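# Stand steel plates upright in rack slots with magnet

## Task

Put every steel plate into a rack slot, resting on one of its long edges, with no slot holding more than one plate; leaning against a slot wall is acceptable. At the end the rack must still be upright and everything must be stationary, no plate may be held by the magnet once it is switched off, and nothing may rely on the robot to stay in place. Finish by releasing the plate and moving the arm away.

## Robot and tools

Robot: one six-joint arm (UR12e type) with a magnet gripper on its flange. Since there is only one arm, every command is a single row for that arm. The tool is a round barrel 48 mm across. The face point is the centre of its flat face, and the face point's z axis points outward from that face. Behind the barrel sits a 75 mm plate with a flat block, 22 mm thick, sticking out toward the tool's -y side. When the last joint turns, the block sweeps a circle of 92 mm radius. Keep it clear of the rack and the plates.

Scene frame: fixed to the table. The origin is on the table top at the foot of the arm, z points up, the arm faces +x, and +y is to its left. The base sits on a block that may be upright or tilted toward +y or -y, so check the images. Positions are in metres. Orientations are quaternions in w,x,y,z order.

Row layout, used by both execute_actions and move: seven numbers in the order dx, dy, dz, rx, ry, rz, magnet. The first six are offsets, not poses, and are expressed in the face point's own axes. Each lies in [-1, 1], where 1.0 means 0.6 m for dx/dy/dz and 180 degrees for rotation. rx, ry, rz together form one rotation vector. The magnet value is absolute, not an offset: above 0.01 means on (send 1), 0.01 or below means off (send 0). The tool keeps the last value sent.

execute_actions(actions): a list of chunks. Each chunk is a table of at most 15 rows, and each row lasts one control step (1/30 s). A short table repeats its final row for the remaining steps. Every row in a chunk is measured from the pose at the start of that chunk, not from the previous row. The first chunk is measured from the pose in the last reported state. Write plain numbers only, with no expressions or repetition shorthand. An empty list sends nothing and returns the current state plus images, which is useful at the start.

move(target, speed, stop_force, blocking): target is one row, measured from the pose in the last result that showed one. The face point travels in a straight line over 0.5 to 10 s. speed is in m/s, from 0.002 to 0.5 (default 0.25), and the turn rate is limited to twice that in rad/s. stop_force, optional, is 13 to 80 N: the move halts when the wrist reads that much extra push against the direction of travel. This only works without rotation, and is safe only when very slow. Leave stop_force out when pulling away from a surface you are pressing on. blocking=false returns after 0.5 s and cannot be combined with stop_force. While such a move runs, use wait(0) to check on it, or stop to brake it. The result's move: line gives the ending: done, off_target, moving, held, fault, or contact when stop_force ended it. limits=paced means the pose was clipped. limits=held means a check blocked some steps.

wait(seconds, 0 to 10) lets time pass while holding. stop() brakes a running move. zoom_image(camera cam_high or cam_low, region [x0,y0,x1,y1] in pixels, no larger than 504x504) enlarges part of the latest image. read_manual gives licence texts only. finished_scene(scene, 1 or 2) ends the scene permanently, so call it only after the plates are placed and the arm has withdrawn.

Reading results: end_effector_position and end_effector_quat_wxyz give the measured face pose; at long reach the printed position can be slightly off. The results also report velocities, six joint angles and rates, and wrist force and torque in the tool's axes (offset up to about 5.5 N, noisy, saturating near 100 N). magnet_out or magnet_back shows the piston position. part_present = 1 means steel is firmly on the face. A "pose unreachable" line means a clearance check altered or blocked joint targets, and says from which action onward. "joint sent to its limit" means a joint stopped at the end of its range. "Hand target" and "Off the commanded pose" compare the achieved pose with the commanded one. Images from cam_high and cam_low come back after each call.

Magnet use: the pull drops off sharply with any gap, so lay the face flat against the middle of a plate before switching on and lifting. The face is smooth, so a heavy plate can slide off if the tool is tilted or moved quickly. Switched on against fixed steel, the magnet can lock the arm in place. Switch off to release; a plate then drops where it is.

Control details: commands lag about 0.17 s. Each step is clipped to within 100 mm and 16 degrees of the current pose. Large moves may end short, so send the remainder afterwards.

Hazards to avoid: a fault stops the arm for 10 s. It occurs when an external force reaches 150 N or when a joint reaches its torque limit (pan/lift 313, elbow 142, wrists 51.3 N m, including the held plate's weight). The arm is stiff, so approach contacts slowly and never aim far past a surface. Holding loads for long heats the motors, with a warning from 70 °C and a lockout at 85 °C. Loose objects may get occasional nudges. Do not drop plates, slam them, tip the rack, or push anything off the table.

Each tool is called by a JSON object that holds its "api" and its "payload".

## Session

{"api": "execute_actions", "payload": {"actions": []}}

Scene clock: 0.00 s.
end_effector_position=(+0.6247, -0.1909, +0.2110) magnet_out=0 magnet_back=1 part_present=0 end_effector_quat_wxyz=(+0.245, +0.011, +0.954, +0.170) end_effector_velocity=(-0.000, +0.000, -0.000) end_effector_angular_velocity=(+0.001, +0.000, +0.000)
Joint positions: [-0.328 -1.409  2.444 -3.217 -1.74   2.552]
Joint velocities: [-0.    -0.     0.001  0.     0.001 -0.   ]
Wrist force (N, on the end effector, along its own x y z axes, offset not removed): no reading
Wrist torque (N m, same axes, about the end effector's origin, offset not removed): no reading
Hand target: +0.625, -0.191, +0.211; +0.245, +0.011, +0.954, +0.170

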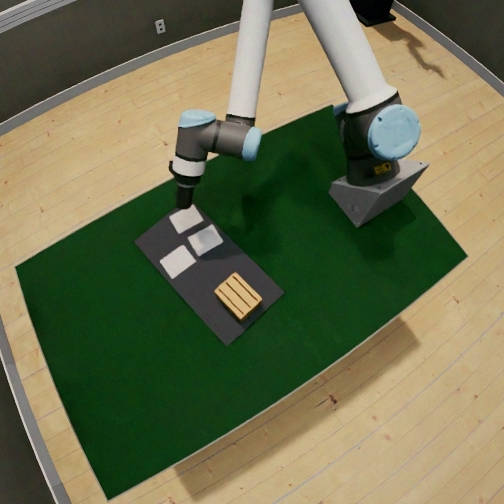

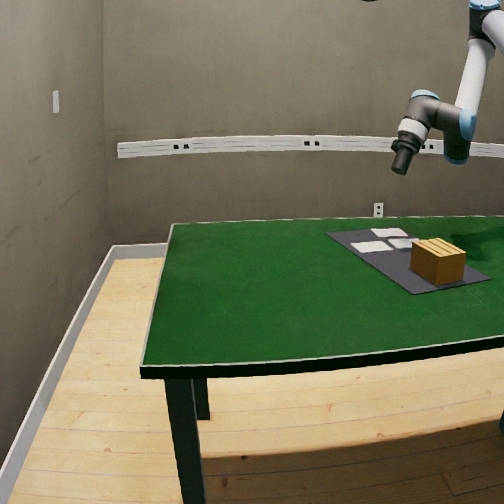

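{"api": "zoom_image", "payload": {"camera": "cam_high", "region": [130, 190, 290, 350]}}

{"api": "zoom_image", "payload": {"camera": "cam_low", "region": [320, 200, 500, 300]}}

Region (130, 190, 290, 350) of cam_high's 504x504 image, scaled by 3.150, with more detail than that image has.

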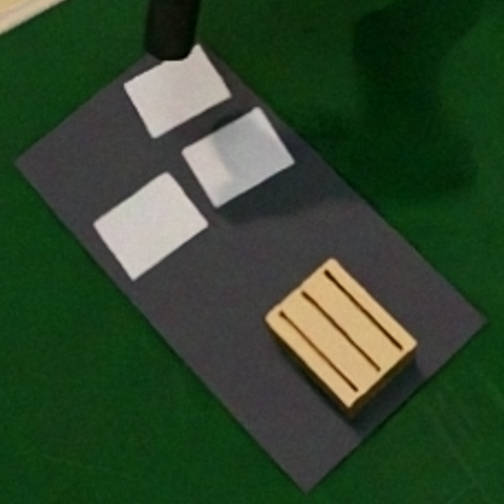

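Region (320, 200, 500, 300) of cam_low's 504x504 image, scaled by 2.800, with more detail than that image has.

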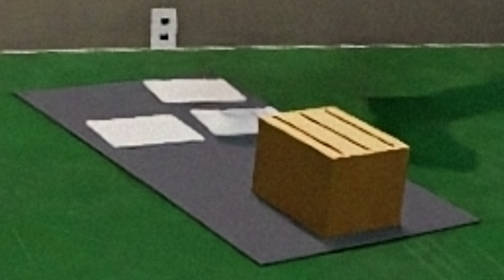

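{"api": "move", "payload": {"target": [0.1517,-0.043,0.2027,0.110,0.1585,-0.007,0]}}

{"api": "zoom_image", "payload": {"camera": "cam_high", "region": [130, 160, 290, 320]}}

{"api": "zoom_image", "payload": {"camera": "cam_low", "region": [320, 160, 500, 300]}}

Scene clock: 3.80 s.
end_effector_position=(+0.6037, -0.1666, +0.0606) magnet_out=0 magnet_back=1 part_present=0 end_effector_quat_wxyz=(+0.001, -0.000, +1.000, -0.000) end_effector_velocity=(+0.000, -0.000, -0.002) end_effector_angular_velocity=(-0.005, +0.006, -0.002)
Joint positions: [-0.293 -1.087  2.339 -3.133 -2.307  2.697]
Joint velocities: [-0.     0.004 -0.003  0.004 -0.007  0.006]
Wrist force (N, on the end effector, along its own x y z axes, offset not removed): [0.3 -1.8 -0.7]
Wrist torque (N m, same axes, about the end effector's origin, offset not removed): [0.02 -0.03 0.08]
Hand target: +0.604, -0.167, +0.060; +0.000, -0.000, +1.000, -0.000
Off the commanded pose: 0.000 m, 0 deg.
move: done

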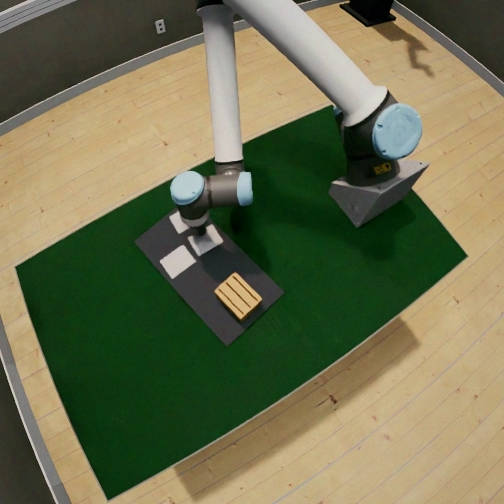

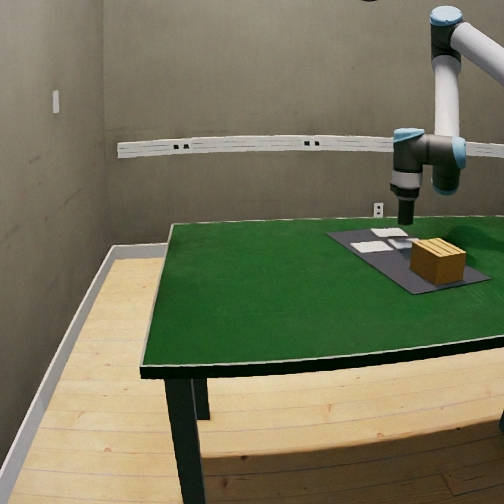

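Region (130, 160, 290, 320) of cam_high's 504x504 image, scaled by 3.150, with more detail than that image has.

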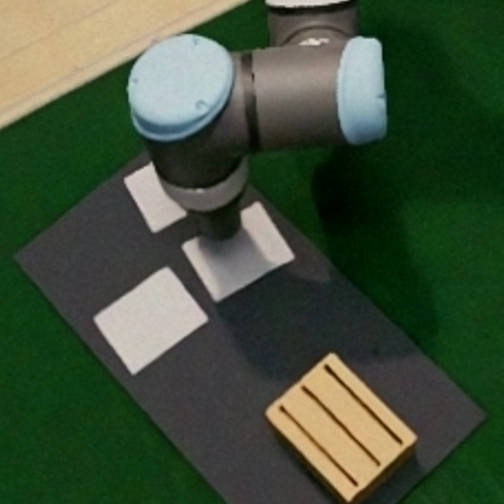

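Region (320, 160, 500, 300) of cam_low's 504x504 image, scaled by 2.800, with more detail than that image has.

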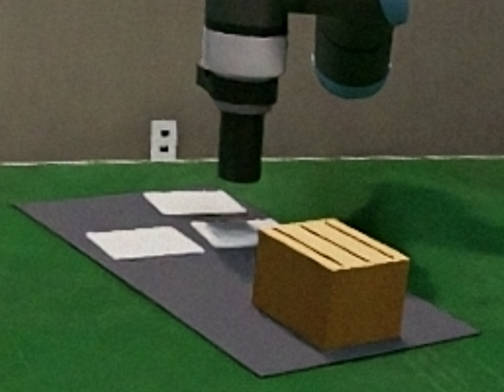

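{"api": "move", "payload": {"target": [0,0,0.072,0,0,0,0], "speed": 0.1}}

{"api": "zoom_image", "payload": {"camera": "cam_high", "region": [170, 200, 250, 280]}}

{"api": "zoom_image", "payload": {"camera": "cam_low", "region": [360, 190, 450, 260]}}

Scene clock: 4.77 s.
end_effector_position=(+0.6037, -0.1666, +0.0175) magnet_out=0 magnet_back=1 part_present=0 end_effector_quat_wxyz=(+0.000, -0.000, +1.000, -0.000) end_effector_velocity=(+0.000, +0.000, -0.002) end_effector_angular_velocity=(-0.001, -0.000, -0.000)
Joint positions: [-0.342 -1.008  2.33  -3.244 -2.291  2.634]
Joint velocities: [-0.002  0.004 -0.001 -0.005  0.    -0.002]
Wrist force (N, on the end effector, along its own x y z axes, offset not removed): [0.6 -0.9 -1.2]
Wrist torque (N m, same axes, about the end effector's origin, offset not removed): [0.14 -0.05 0.02]
Hand target: +0.604, -0.167, +0.017; +0.001, -0.000, +1.000, -0.000
Off the commanded pose: 0.000 m, 0 deg.
move: done

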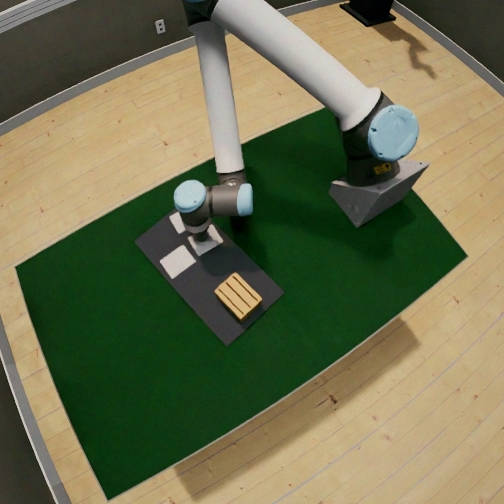

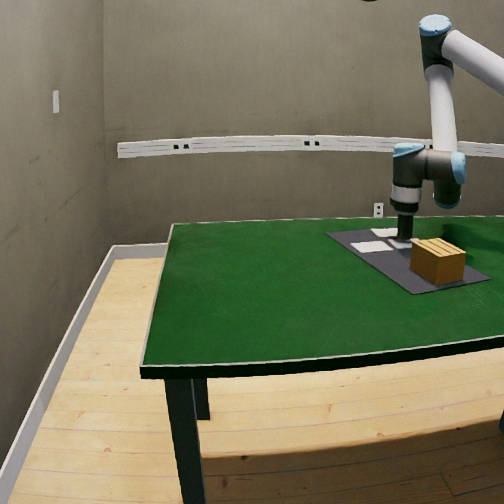

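Region (170, 200, 250, 280) of cam_high's 504x504 image, scaled by 6.300, with more detail than that image has.

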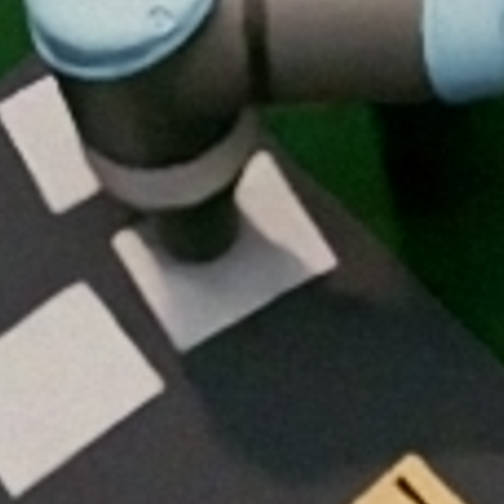

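Region (360, 190, 450, 260) of cam_low's 504x504 image, scaled by 5.600, with more detail than that image has.

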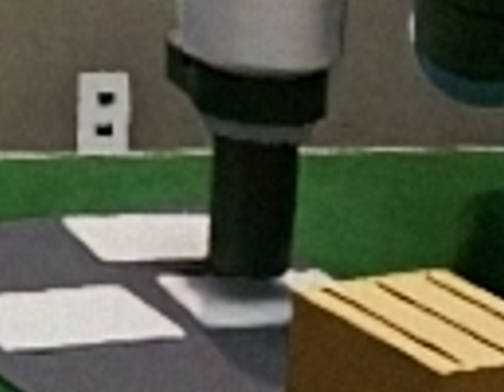

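{"api": "move", "payload": {"target": [0.010,-0.006,0.008,0,0,0,0], "speed": 0.05}}

{"api": "move", "payload": {"target": [0,0,0.03,0,0,0,0], "speed": 0.005, "stop_force": 15}}

Scene clock: 6.73 s.
end_effector_position=(+0.5978, -0.1701, +0.0128) magnet_out=0 magnet_back=1 part_present=0 end_effector_quat_wxyz=(+0.000, -0.000, +1.000, -0.000) end_effector_velocity=(-0.000, -0.001, -0.001) end_effector_angular_velocity=(+0.000, -0.000, -0.001)
Joint positions: [-0.356 -1.006  2.34  -3.266 -2.286  2.618]
Joint velocities: [-0.003  0.001  0.    -0.004  0.002 -0.002]
Wrist force (N, on the end effector, along its own x y z axes, offset not removed): [-0.2 -2.0 -3.4]
Wrist torque (N m, same axes, about the end effector's origin, offset not removed): [0.02 -0.07 0.09]
Hand target: +0.598, -0.170, +0.013; +0.000, -0.000, +1.000, -0.000
Off the commanded pose: 0.000 m, 0 deg.
move: done

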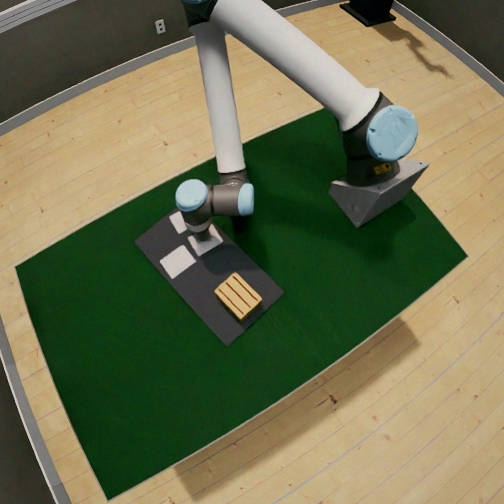

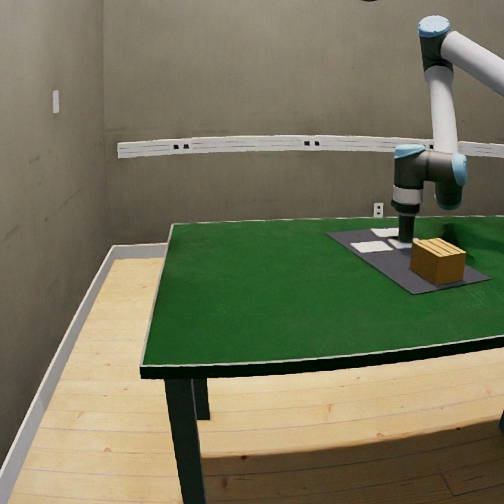

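Scene clock: 8.67 s.
end_effector_position=(+0.5978, -0.1701, +0.0050) magnet_out=0 magnet_back=1 part_present=0 end_effector_quat_wxyz=(+0.001, -0.000, +1.000, -0.000) end_effector_velocity=(+0.000, +0.000, +0.000) end_effector_angular_velocity=(+0.001, +0.002, +0.000)
Joint positions: [-0.365 -0.992  2.337 -3.285 -2.283  2.607]
Joint velocities: [ 0.001 -0.002 -0.001  0.006 -0.     0.003]
Wrist force (N, on the end effector, along its own x y z axes, offset not removed): [14.4 1.0 -65.2]
Wrist torque (N m, same axes, about the end effector's origin, offset not removed): [0.40 1.13 0.12]
Hand target: +0.598, -0.170, +0.005; +0.000, -0.000, +1.000, -0.000
Off the commanded pose: 0.010 m, 0 deg.
move: contact

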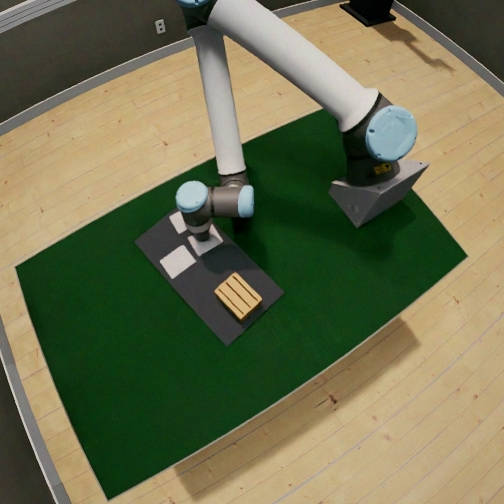

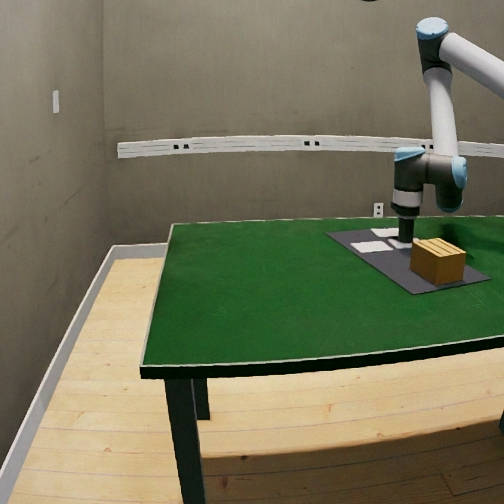

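{"api": "execute_actions", "payload": {"actions": [[[0,0,-0.0005,0,0,0,1]],[[0,0,-0.01,0,0,0,1]]]}}

{"api": "zoom_image", "payload": {"camera": "cam_high", "region": [170, 200, 250, 280]}}

Scene clock: 9.70 s.
end_effector_position=(+0.5979, -0.1702, +0.0112) magnet_out=1 magnet_back=0 part_present=1 end_effector_quat_wxyz=(+0.000, -0.000, +1.000, -0.000) end_effector_velocity=(+0.001, -0.000, +0.000) end_effector_angular_velocity=(+0.000, +0.000, -0.001)
Joint positions: [-0.358 -1.003  2.339 -3.269 -2.285  2.616]
Joint velocities: [ 0.    -0.    -0.002  0.002 -0.     0.001]
Wrist force (N, on the end effector, along its own x y z axes, offset not removed): [0.0 -1.1 0.5]
Wrist torque (N m, same axes, about the end effector's origin, offset not removed): [0.16 0.00 0.13]
Hand target: +0.598, -0.170, +0.011; +0.000, -0.000, +1.000, -0.000
Off the commanded pose: 0.000 m, 0 deg.

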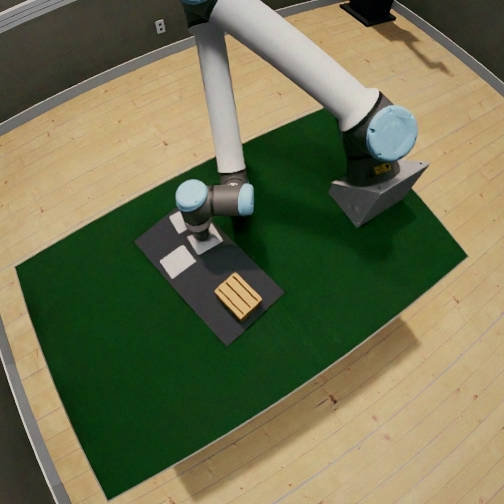

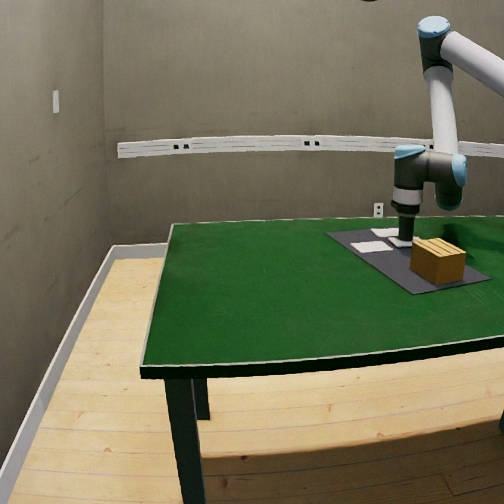

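Region (170, 200, 250, 280) of cam_high's 504x504 image, scaled by 6.300, with more detail than that image has.

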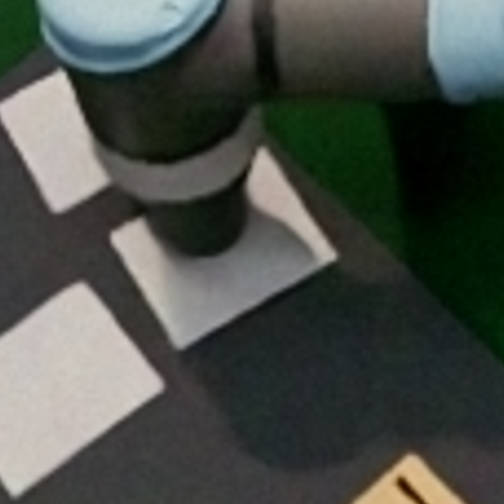

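{"api": "move", "payload": {"target": [0,0,-0.17,0,0,0,1]}}

{"api": "move", "payload": {"target": [0.023,0.43,-0.095,0.414,0.3355,0.3355,1], "speed": 0.3}}

Scene clock: 10.90 s.
end_effector_position=(+0.5978, -0.1704, +0.1131) magnet_out=1 magnet_back=0 part_present=1 end_effector_quat_wxyz=(+0.001, -0.000, +1.000, -0.000) end_effector_velocity=(+0.001, -0.001, +0.002) end_effector_angular_velocity=(-0.000, +0.000, -0.002)
Joint positions: [-0.239 -1.189  2.35  -2.993 -2.322  2.768]
Joint velocities: [ 0.002 -0.003 -0.003  0.008 -0.001  0.005]
Wrist force (N, on the end effector, along its own x y z axes, offset not removed): [-1.5 -0.5 -1.7]
Wrist torque (N m, same axes, about the end effector's origin, offset not removed): [0.25 0.14 0.07]
Hand target: +0.598, -0.170, +0.113; +0.001, -0.000, +1.000, -0.000
Off the commanded pose: 0.000 m, 0 deg.
move: done

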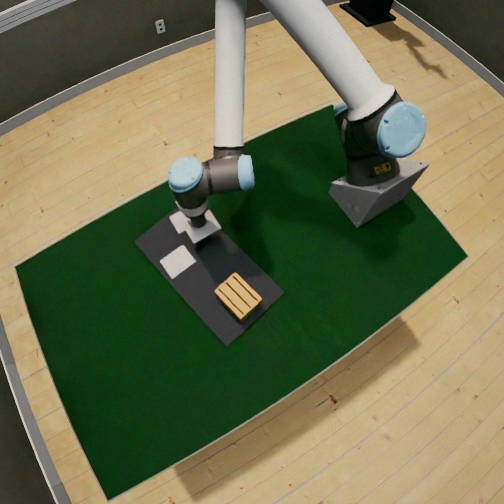

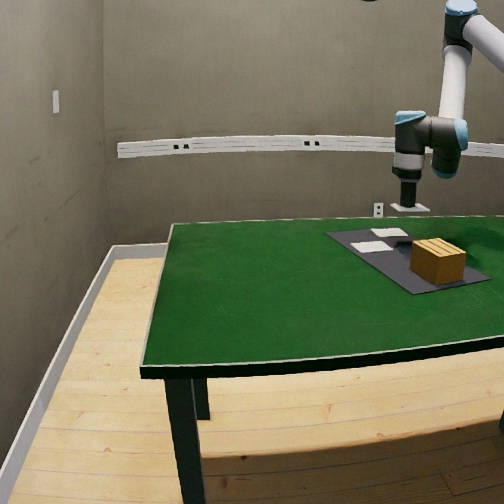

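Scene clock: 14.53 s.
end_effector_position=(+0.5957, -0.1033, +0.1298) magnet_out=1 magnet_back=0 part_present=1 end_effector_quat_wxyz=(-0.111, +0.128, +0.972, -0.165) end_effector_velocity=(+0.000, -0.000, -0.000) end_effector_angular_velocity=(+0.000, +0.001, +0.001)
Joint positions: [-0.07  -1.085  2.22  -2.34  -2.646  3.641]
Joint velocities: [-0.     0.001 -0.     0.     0.    -0.001]
Wrist force (N, on the end effector, along its own x y z axes, offset not removed): [-1.4 0.1 0.8]
Wrist torque (N m, same axes, about the end effector's origin, offset not removed): [0.16 0.07 0.11]
Hand target: +0.596, -0.103, +0.130; -0.111, +0.128, +0.972, -0.165
Off the commanded pose: 0.195 m, 86 deg; position and orientation clipped at the last step of the last action.
move: held; limits=paced,held; held on 77 of 109 steps, including the last
pose unreachable: on one or more control steps of this call, first in action 0 (counted from 0), an arm could not follow its commanded pose, so it was not sent that pose on those steps. On the call's last step it was still not sent that pose. It may still have moved: this result reports where it is.
cause: the commanded pose would bring two parts of the arm too close to each other (joints 4 (wrist 1) to 6 (wrist 3) lie between them).

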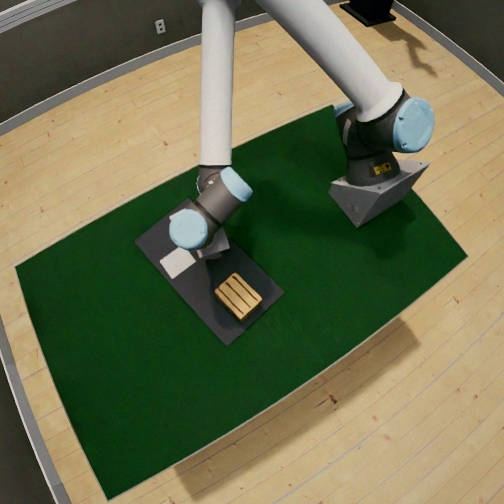

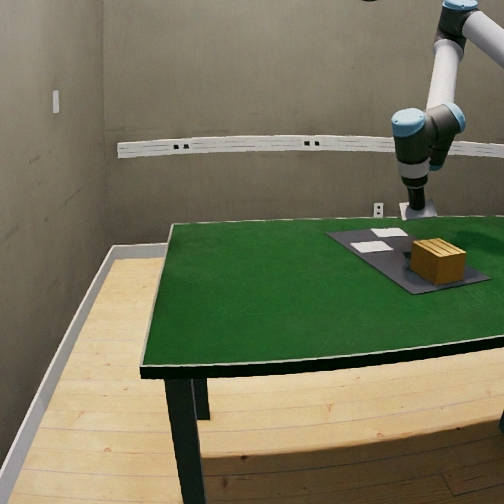

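{"api": "move", "payload": {"target": [0.127,0.252,-0.18,0.167,0.362,0,1], "speed": 0.35}}

Scene clock: 22.13 s.
end_effector_position=(+0.5838, +0.0879, +0.1899) magnet_out=1 magnet_back=0 part_present=1 end_effector_quat_wxyz=(+0.632, -0.163, -0.695, +0.301) end_effector_velocity=(-0.002, +0.001, -0.002) end_effector_angular_velocity=(-0.073, +0.199, -0.028)
Joint positions: [-0.024 -0.617  1.61  -0.852 -1.79   4.621]
Joint velocities: [-0.048  0.054 -0.033  0.109  0.123  0.065]
Wrist force (N, on the end effector, along its own x y z axes, offset not removed): [-4.1 0.0 -3.1]
Wrist torque (N m, same axes, about the end effector's origin, offset not removed): [0.12 0.25 0.21]
Hand target: +0.584, +0.088, +0.190; +0.638, -0.164, -0.689, +0.304
Off the commanded pose: 0.000 m, 1 deg.
move: moving (no rest 5 s after the path's end); limits=paced

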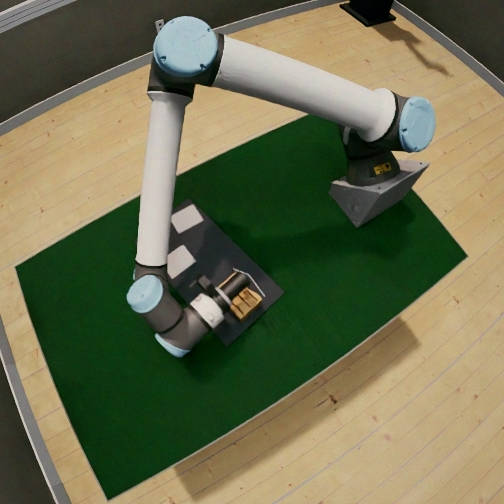

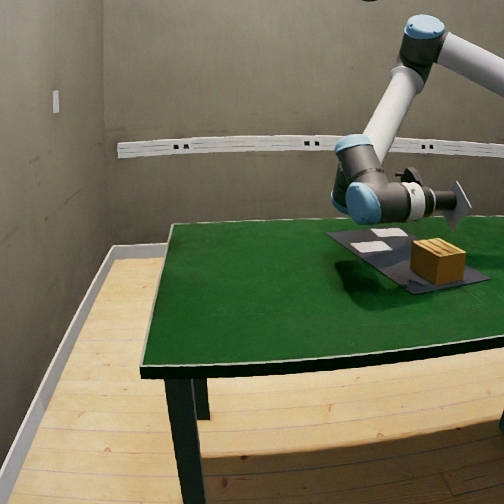

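{"api": "wait", "payload": {"seconds": 0}}

Scene clock: 22.17 s.
end_effector_position=(+0.5838, +0.0880, +0.1898) magnet_out=1 magnet_back=0 part_present=1 end_effector_quat_wxyz=(+0.634, -0.163, -0.693, +0.302) end_effector_velocity=(-0.003, +0.001, -0.001) end_effector_angular_velocity=(-0.051, +0.143, -0.020)
Joint positions: [-0.026 -0.616  1.609 -0.849 -1.787  4.623]
Joint velocities: [-0.035  0.037 -0.021  0.077  0.088  0.045]
Wrist force (N, on the end effector, along its own x y z axes, offset not removed): [-1.2 -0.3 -1.2]
Wrist torque (N m, same axes, about the end effector's origin, offset not removed): [0.07 -0.01 0.14]
Hand target: +0.584, +0.088, +0.190; +0.638, -0.164, -0.689, +0.304
Off the commanded pose: 0.000 m, 1 deg.

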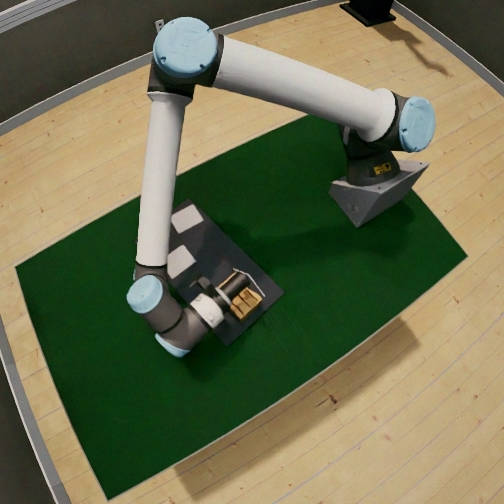

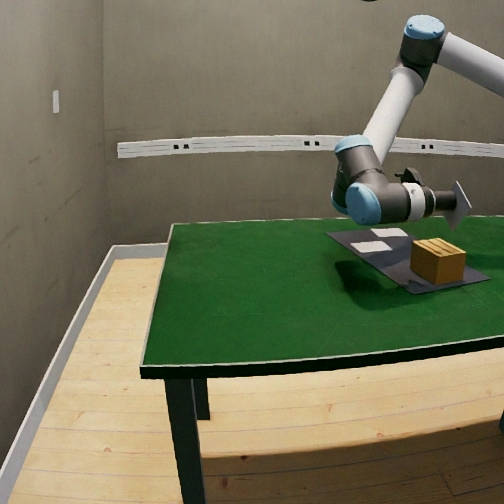

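{"api": "move", "payload": {"target": [-0.0455,0.0365,0.001,0.0035,0.0032,0.285,1], "speed": 0.3}}

{"api": "zoom_image", "payload": {"camera": "cam_high", "region": [190, 250, 290, 350]}}

{"api": "zoom_image", "payload": {"camera": "cam_low", "region": [400, 180, 500, 290]}}

Scene clock: 24.43 s.
end_effector_position=(+0.5836, +0.0880, +0.1548) magnet_out=1 magnet_back=0 part_present=1 end_effector_quat_wxyz=(-0.445, +0.445, +0.550, -0.549) end_effector_velocity=(+0.000, -0.000, -0.001) end_effector_angular_velocity=(-0.008, -0.003, +0.001)
Joint positions: [-0.06  -0.582  1.605 -0.872 -1.808  5.524]
Joint velocities: [-0.     0.001 -0.    -0.    -0.001  0.008]
Wrist force (N, on the end effector, along its own x y z axes, offset not removed): [1.1 1.6 -1.4]
Wrist torque (N m, same axes, about the end effector's origin, offset not removed): [0.18 -0.15 0.09]
Hand target: +0.584, +0.088, +0.155; -0.445, +0.446, +0.549, -0.550
Off the commanded pose: 0.000 m, 0 deg.
move: done

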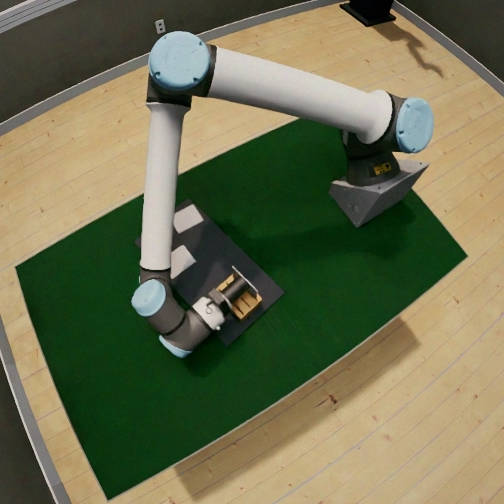

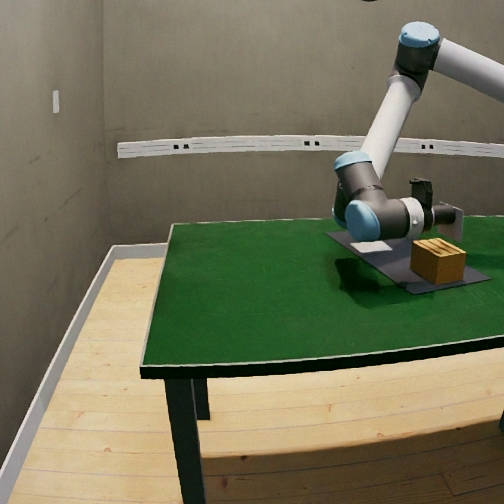

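Region (190, 250, 290, 350) of cam_high's 504x504 image, scaled by 5.040, with more detail than that image has.

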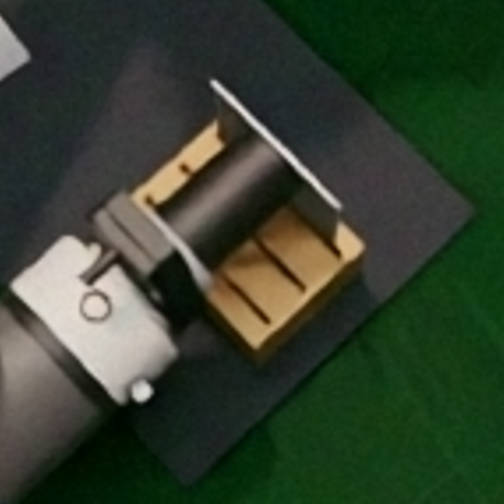

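Region (400, 180, 500, 290) of cam_low's 504x504 image, scaled by 4.582, with more detail than that image has; it fills the left 458 columns of this view, and the rest is white.

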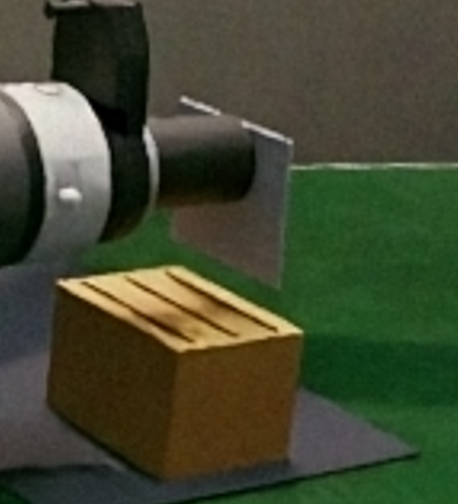

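{"api": "move", "payload": {"target": [0,0.028,0,0,0,0,1], "speed": 0.05}}

{"api": "zoom_image", "payload": {"camera": "cam_high", "region": [210, 255, 280, 325]}}

{"api": "zoom_image", "payload": {"camera": "cam_low", "region": [410, 200, 480, 270]}}

Scene clock: 25.33 s.
end_effector_position=(+0.5836, +0.0880, +0.1381) magnet_out=1 magnet_back=0 part_present=1 end_effector_quat_wxyz=(-0.445, +0.445, +0.550, -0.549) end_effector_velocity=(-0.001, +0.001, -0.002) end_effector_angular_velocity=(+0.000, -0.001, +0.003)
Joint positions: [-0.075 -0.566  1.603 -0.885 -1.823  5.527]
Joint velocities: [-0.001  0.003  0.    -0.001 -0.004  0.   ]
Wrist force (N, on the end effector, along its own x y z axes, offset not removed): [0.0 -0.8 -1.5]
Wrist torque (N m, same axes, about the end effector's origin, offset not removed): [-0.03 -0.03 0.09]
Hand target: +0.584, +0.088, +0.138; -0.445, +0.445, +0.550, -0.549
Off the commanded pose: 0.000 m, 0 deg.
move: done

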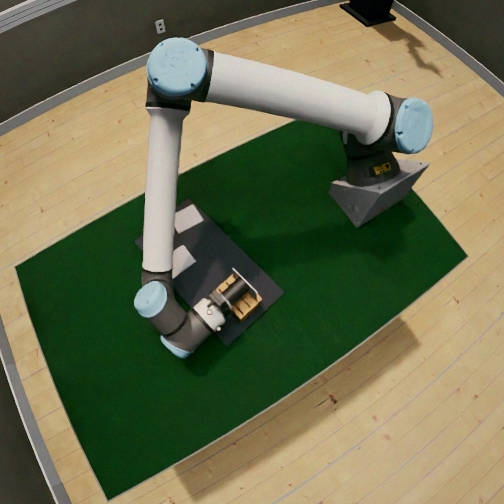

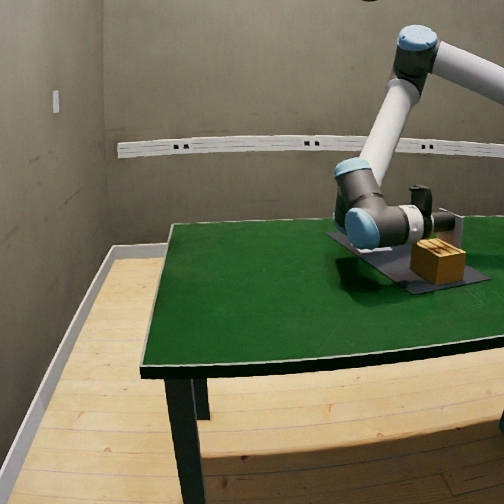

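Region (210, 255, 280, 325) of cam_high's 504x504 image, scaled by 7.200, with more detail than that image has.

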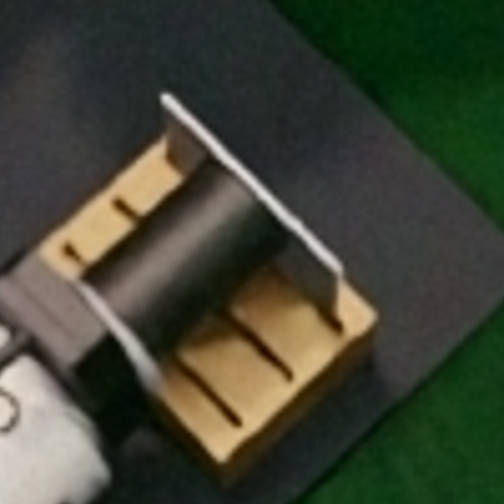

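Region (410, 200, 480, 270) of cam_low's 504x504 image, scaled by 7.200, with more detail than that image has.

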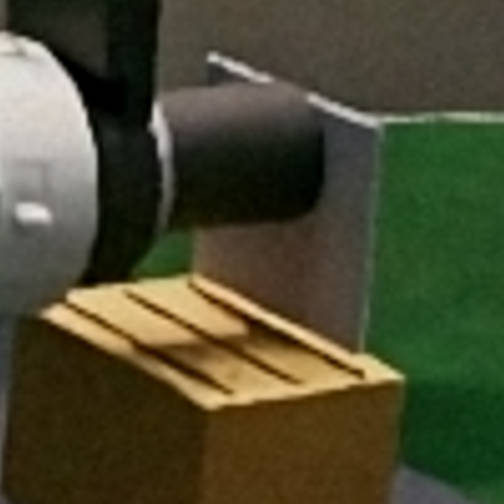

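{"api": "zoom_image", "payload": {"camera": "cam_low", "region": [430, 225, 470, 260]}}

{"api": "zoom_image", "payload": {"camera": "cam_high", "region": [225, 262, 270, 307]}}

Region (430, 225, 470, 260) of cam_low's 504x504 image, scaled by 12.600, with more detail than that image has; it fills the top 441 rows of this view, and the rest is white.

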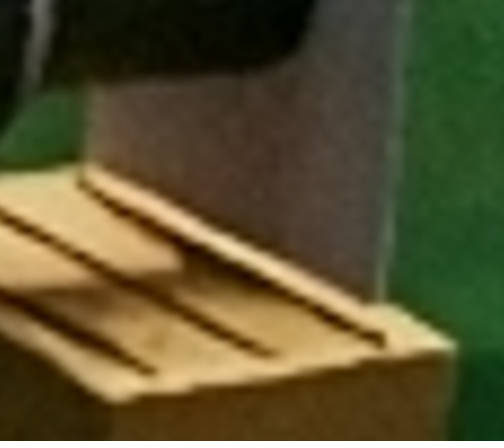

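Region (225, 262, 270, 307) of cam_high's 504x504 image, scaled by 11.200, with more detail than that image has.

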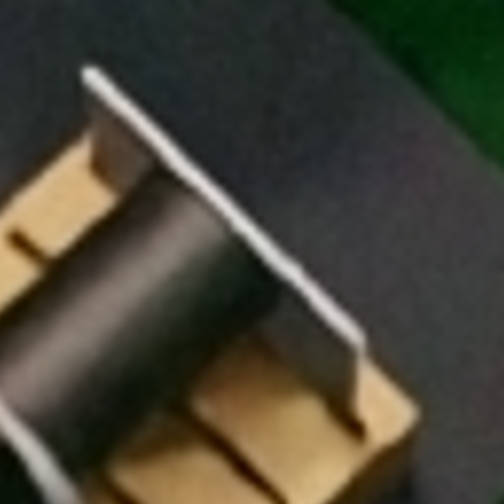

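{"api": "move", "payload": {"target": [0.002,0.004,0,0,0,0.012,1], "speed": 0.03}}

{"api": "zoom_image", "payload": {"camera": "cam_low", "region": [430, 225, 470, 260]}}

{"api": "zoom_image", "payload": {"camera": "cam_high", "region": [225, 262, 270, 307]}}

Scene clock: 27.27 s.
end_effector_position=(+0.5833, +0.0892, +0.1358) magnet_out=1 magnet_back=0 part_present=1 end_effector_quat_wxyz=(-0.434, +0.455, +0.541, -0.557) end_effector_velocity=(-0.000, +0.000, -0.001) end_effector_angular_velocity=(-0.009, -0.003, +0.002)
Joint positions: [-0.076 -0.563  1.603 -0.887 -1.824  5.564]
Joint velocities: [-0.001  0.002 -0.    -0.001 -0.003  0.01 ]
Wrist force (N, on the end effector, along its own x y z axes, offset not removed): [-0.2 -2.0 -1.8]
Wrist torque (N m, same axes, about the end effector's origin, offset not removed): [-0.24 0.06 0.10]
Hand target: +0.583, +0.089, +0.136; -0.434, +0.456, +0.541, -0.558
Off the commanded pose: 0.000 m, 0 deg.
move: done

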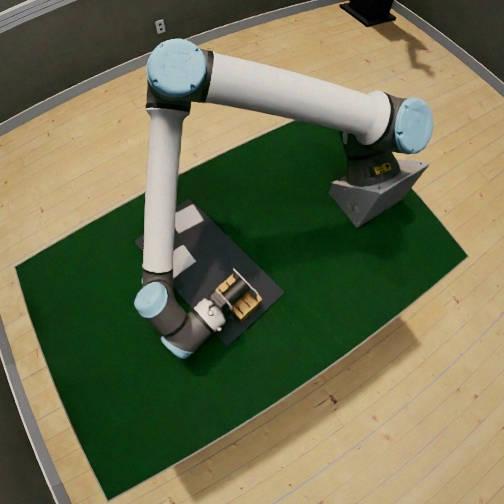

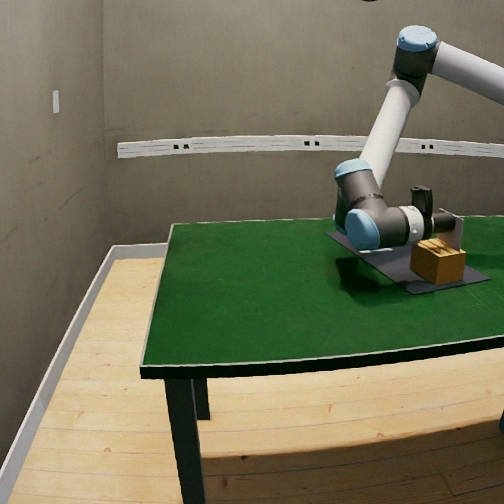

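Region (430, 225, 470, 260) of cam_low's 504x504 image, scaled by 12.600, with more detail than that image has; it fills the top 441 rows of this view, and the rest is white.

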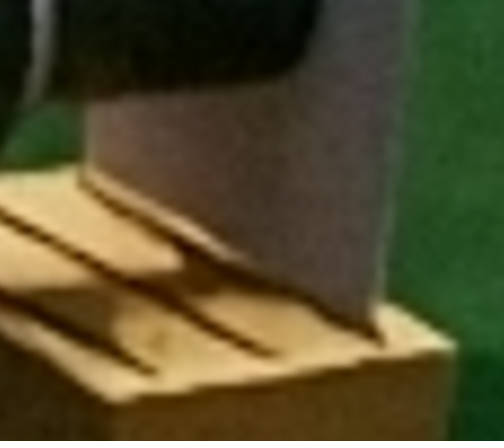

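Region (225, 262, 270, 307) of cam_high's 504x504 image, scaled by 11.200, with more detail than that image has.

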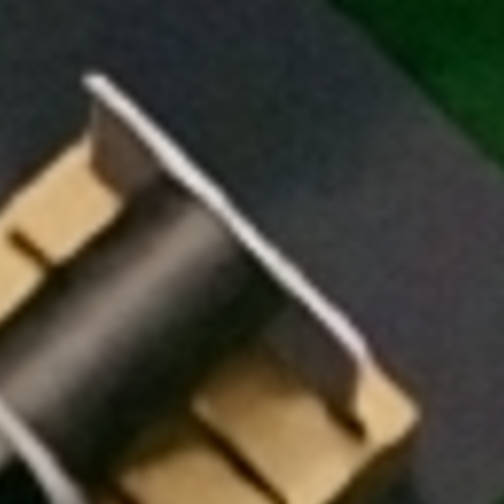

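{"api": "move", "payload": {"target": [0.003,0.02,0,0,0,0,1], "speed": 0.005, "stop_force": 13}}

{"api": "zoom_image", "payload": {"camera": "cam_low", "region": [430, 225, 470, 260]}}

{"api": "zoom_image", "payload": {"camera": "cam_high", "region": [225, 262, 270, 307]}}

Scene clock: 31.10 s.
end_effector_position=(+0.5831, +0.0905, +0.1237) magnet_out=1 magnet_back=0 part_present=1 end_effector_quat_wxyz=(-0.434, +0.455, +0.541, -0.557) end_effector_velocity=(+0.001, -0.000, -0.001) end_effector_angular_velocity=(+0.001, -0.002, -0.000)
Joint positions: [-0.086 -0.551  1.601 -0.897 -1.833  5.565]
Joint velocities: [-0.     0.001 -0.002 -0.001 -0.002 -0.001]
Wrist force (N, on the end effector, along its own x y z axes, offset not removed): [2.8 1.5 -2.3]
Wrist torque (N m, same axes, about the end effector's origin, offset not removed): [0.14 -0.30 0.04]
Hand target: +0.583, +0.091, +0.124; -0.434, +0.455, +0.541, -0.557
Off the commanded pose: 0.000 m, 0 deg.
move: done

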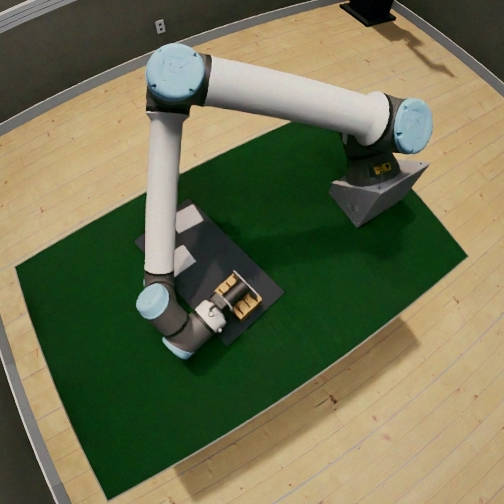

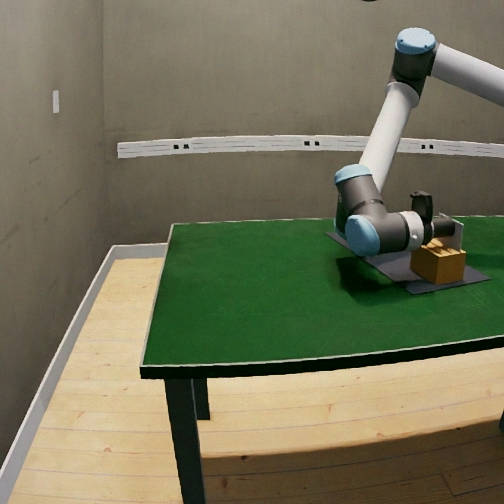

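Region (430, 225, 470, 260) of cam_low's 504x504 image, scaled by 12.600, with more detail than that image has; it fills the top 441 rows of this view, and the rest is white.

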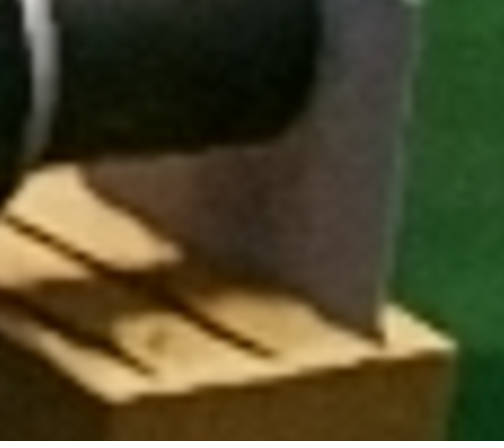

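Region (225, 262, 270, 307) of cam_high's 504x504 image, scaled by 11.200, with more detail than that image has.

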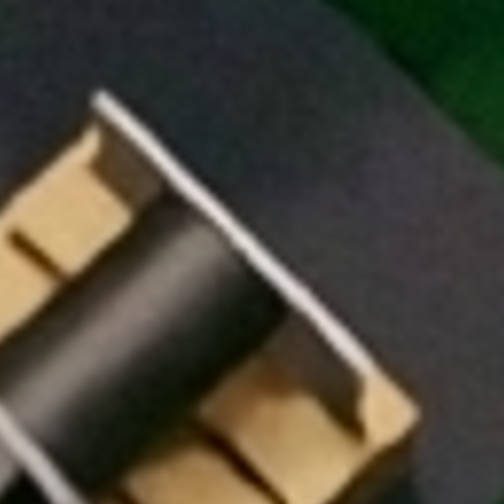

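{"api": "move", "payload": {"target": [0.0003,0.028,0,0,0,0,1], "speed": 0.01, "stop_force": 13}}

{"api": "zoom_image", "payload": {"camera": "cam_low", "region": [410, 210, 480, 270]}}

Scene clock: 32.80 s.
end_effector_position=(+0.5832, +0.0901, +0.1116) magnet_out=1 magnet_back=0 part_present=1 end_effector_quat_wxyz=(-0.434, +0.456, +0.541, -0.557) end_effector_velocity=(+0.000, +0.000, +0.002) end_effector_angular_velocity=(-0.001, +0.001, -0.002)
Joint positions: [-0.097 -0.539  1.598 -0.905 -1.844  5.567]
Joint velocities: [ 0.001 -0.002  0.     0.001  0.004  0.001]
Wrist force (N, on the end effector, along its own x y z axes, offset not removed): [-3.0 -7.0 -2.3]
Wrist torque (N m, same axes, about the end effector's origin, offset not removed): [-0.11 -0.20 0.04]
Hand target: +0.583, +0.090, +0.112; -0.435, +0.455, +0.541, -0.558
Off the commanded pose: 0.005 m, 0 deg.
move: contact

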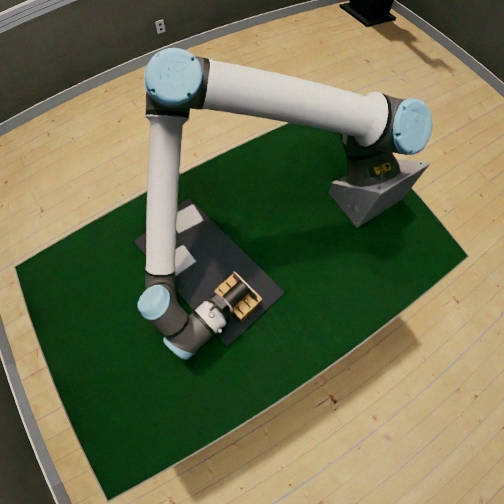

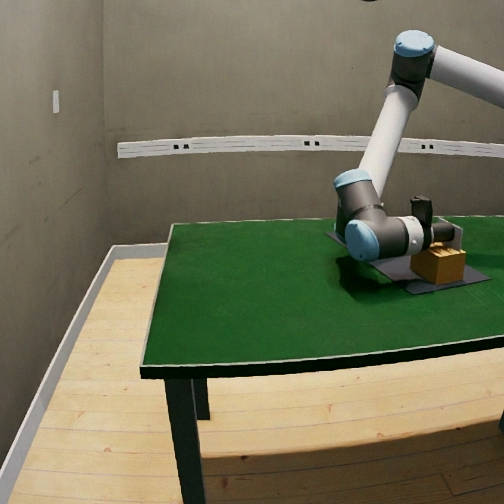

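Region (410, 210, 480, 270) of cam_low's 504x504 image, scaled by 7.200, with more detail than that image has; it fills the top 432 rows of this view, and the rest is white.

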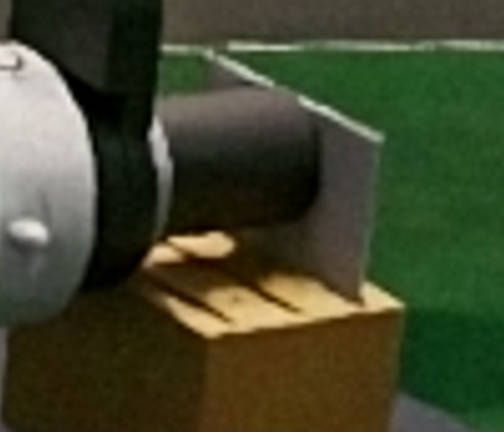

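{"api": "execute_actions", "payload": {"actions": [[[0,-0.0005,0,0,0,0,0]],[[0,0,-0.005,0,0,0,0],[0,0,-0.01,0,0,0,0],[0,0,-0.015,0,0,0,0],[0,0,-0.02,0,0,0,0],[0,0,-0.025,0,0,0,0],[0,0,-0.03,0,0,0,0],[0,-0.005,-0.035,0,0,0,0],[0,-0.01,-0.04,0,0,0,0],[0,-0.02,-0.045,0,0,0,0],[0,-0.03,-0.05,0,0,0,0],[0,-0.04,-0.05,0,0,0,0],[0,-0.05,-0.05,0,0,0,0],[0,-0.06,-0.05,0,0,0,0]]]}}

{"api": "zoom_image", "payload": {"camera": "cam_low", "region": [400, 200, 480, 270]}}

Scene clock: 34.13 s.
end_effector_position=(+0.6104, +0.0969, +0.1380) magnet_out=0 magnet_back=1 part_present=0 end_effector_quat_wxyz=(-0.434, +0.456, +0.541, -0.557) end_effector_velocity=(+0.020, +0.008, +0.110) end_effector_angular_velocity=(+0.001, -0.001, +0.001)
Joint positions: [-0.064 -0.534  1.535 -0.849 -1.812  5.562]
Joint velocities: [ 0.105 -0.073 -0.037  0.106  0.102 -0.017]
Wrist force (N, on the end effector, along its own x y z axes, offset not removed): [1.0 -4.6 -1.3]
Wrist torque (N m, same axes, about the end effector's origin, offset not removed): [-0.30 -0.09 0.14]
Hand target: +0.612, +0.098, +0.148; -0.434, +0.456, +0.541, -0.557
Off the commanded pose: 0.010 m, 0 deg.

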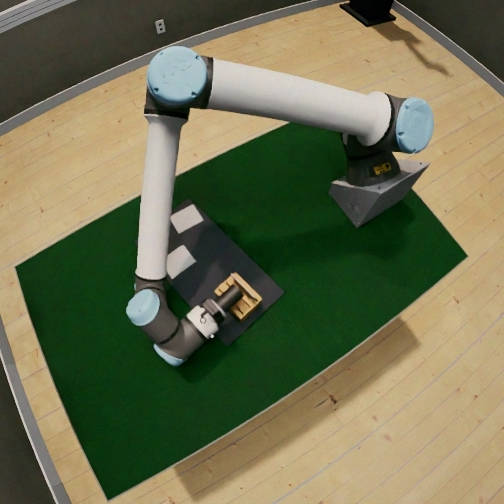

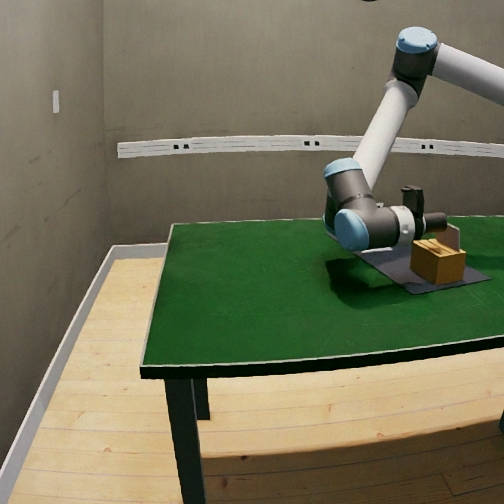

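Region (400, 200, 480, 270) of cam_low's 504x504 image, scaled by 6.300, with more detail than that image has; it fills the top 441 rows of this view, and the rest is white.

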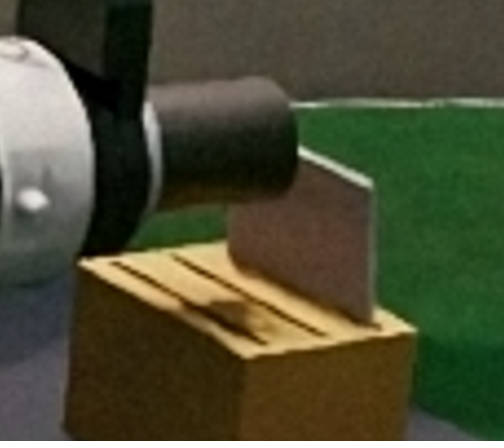

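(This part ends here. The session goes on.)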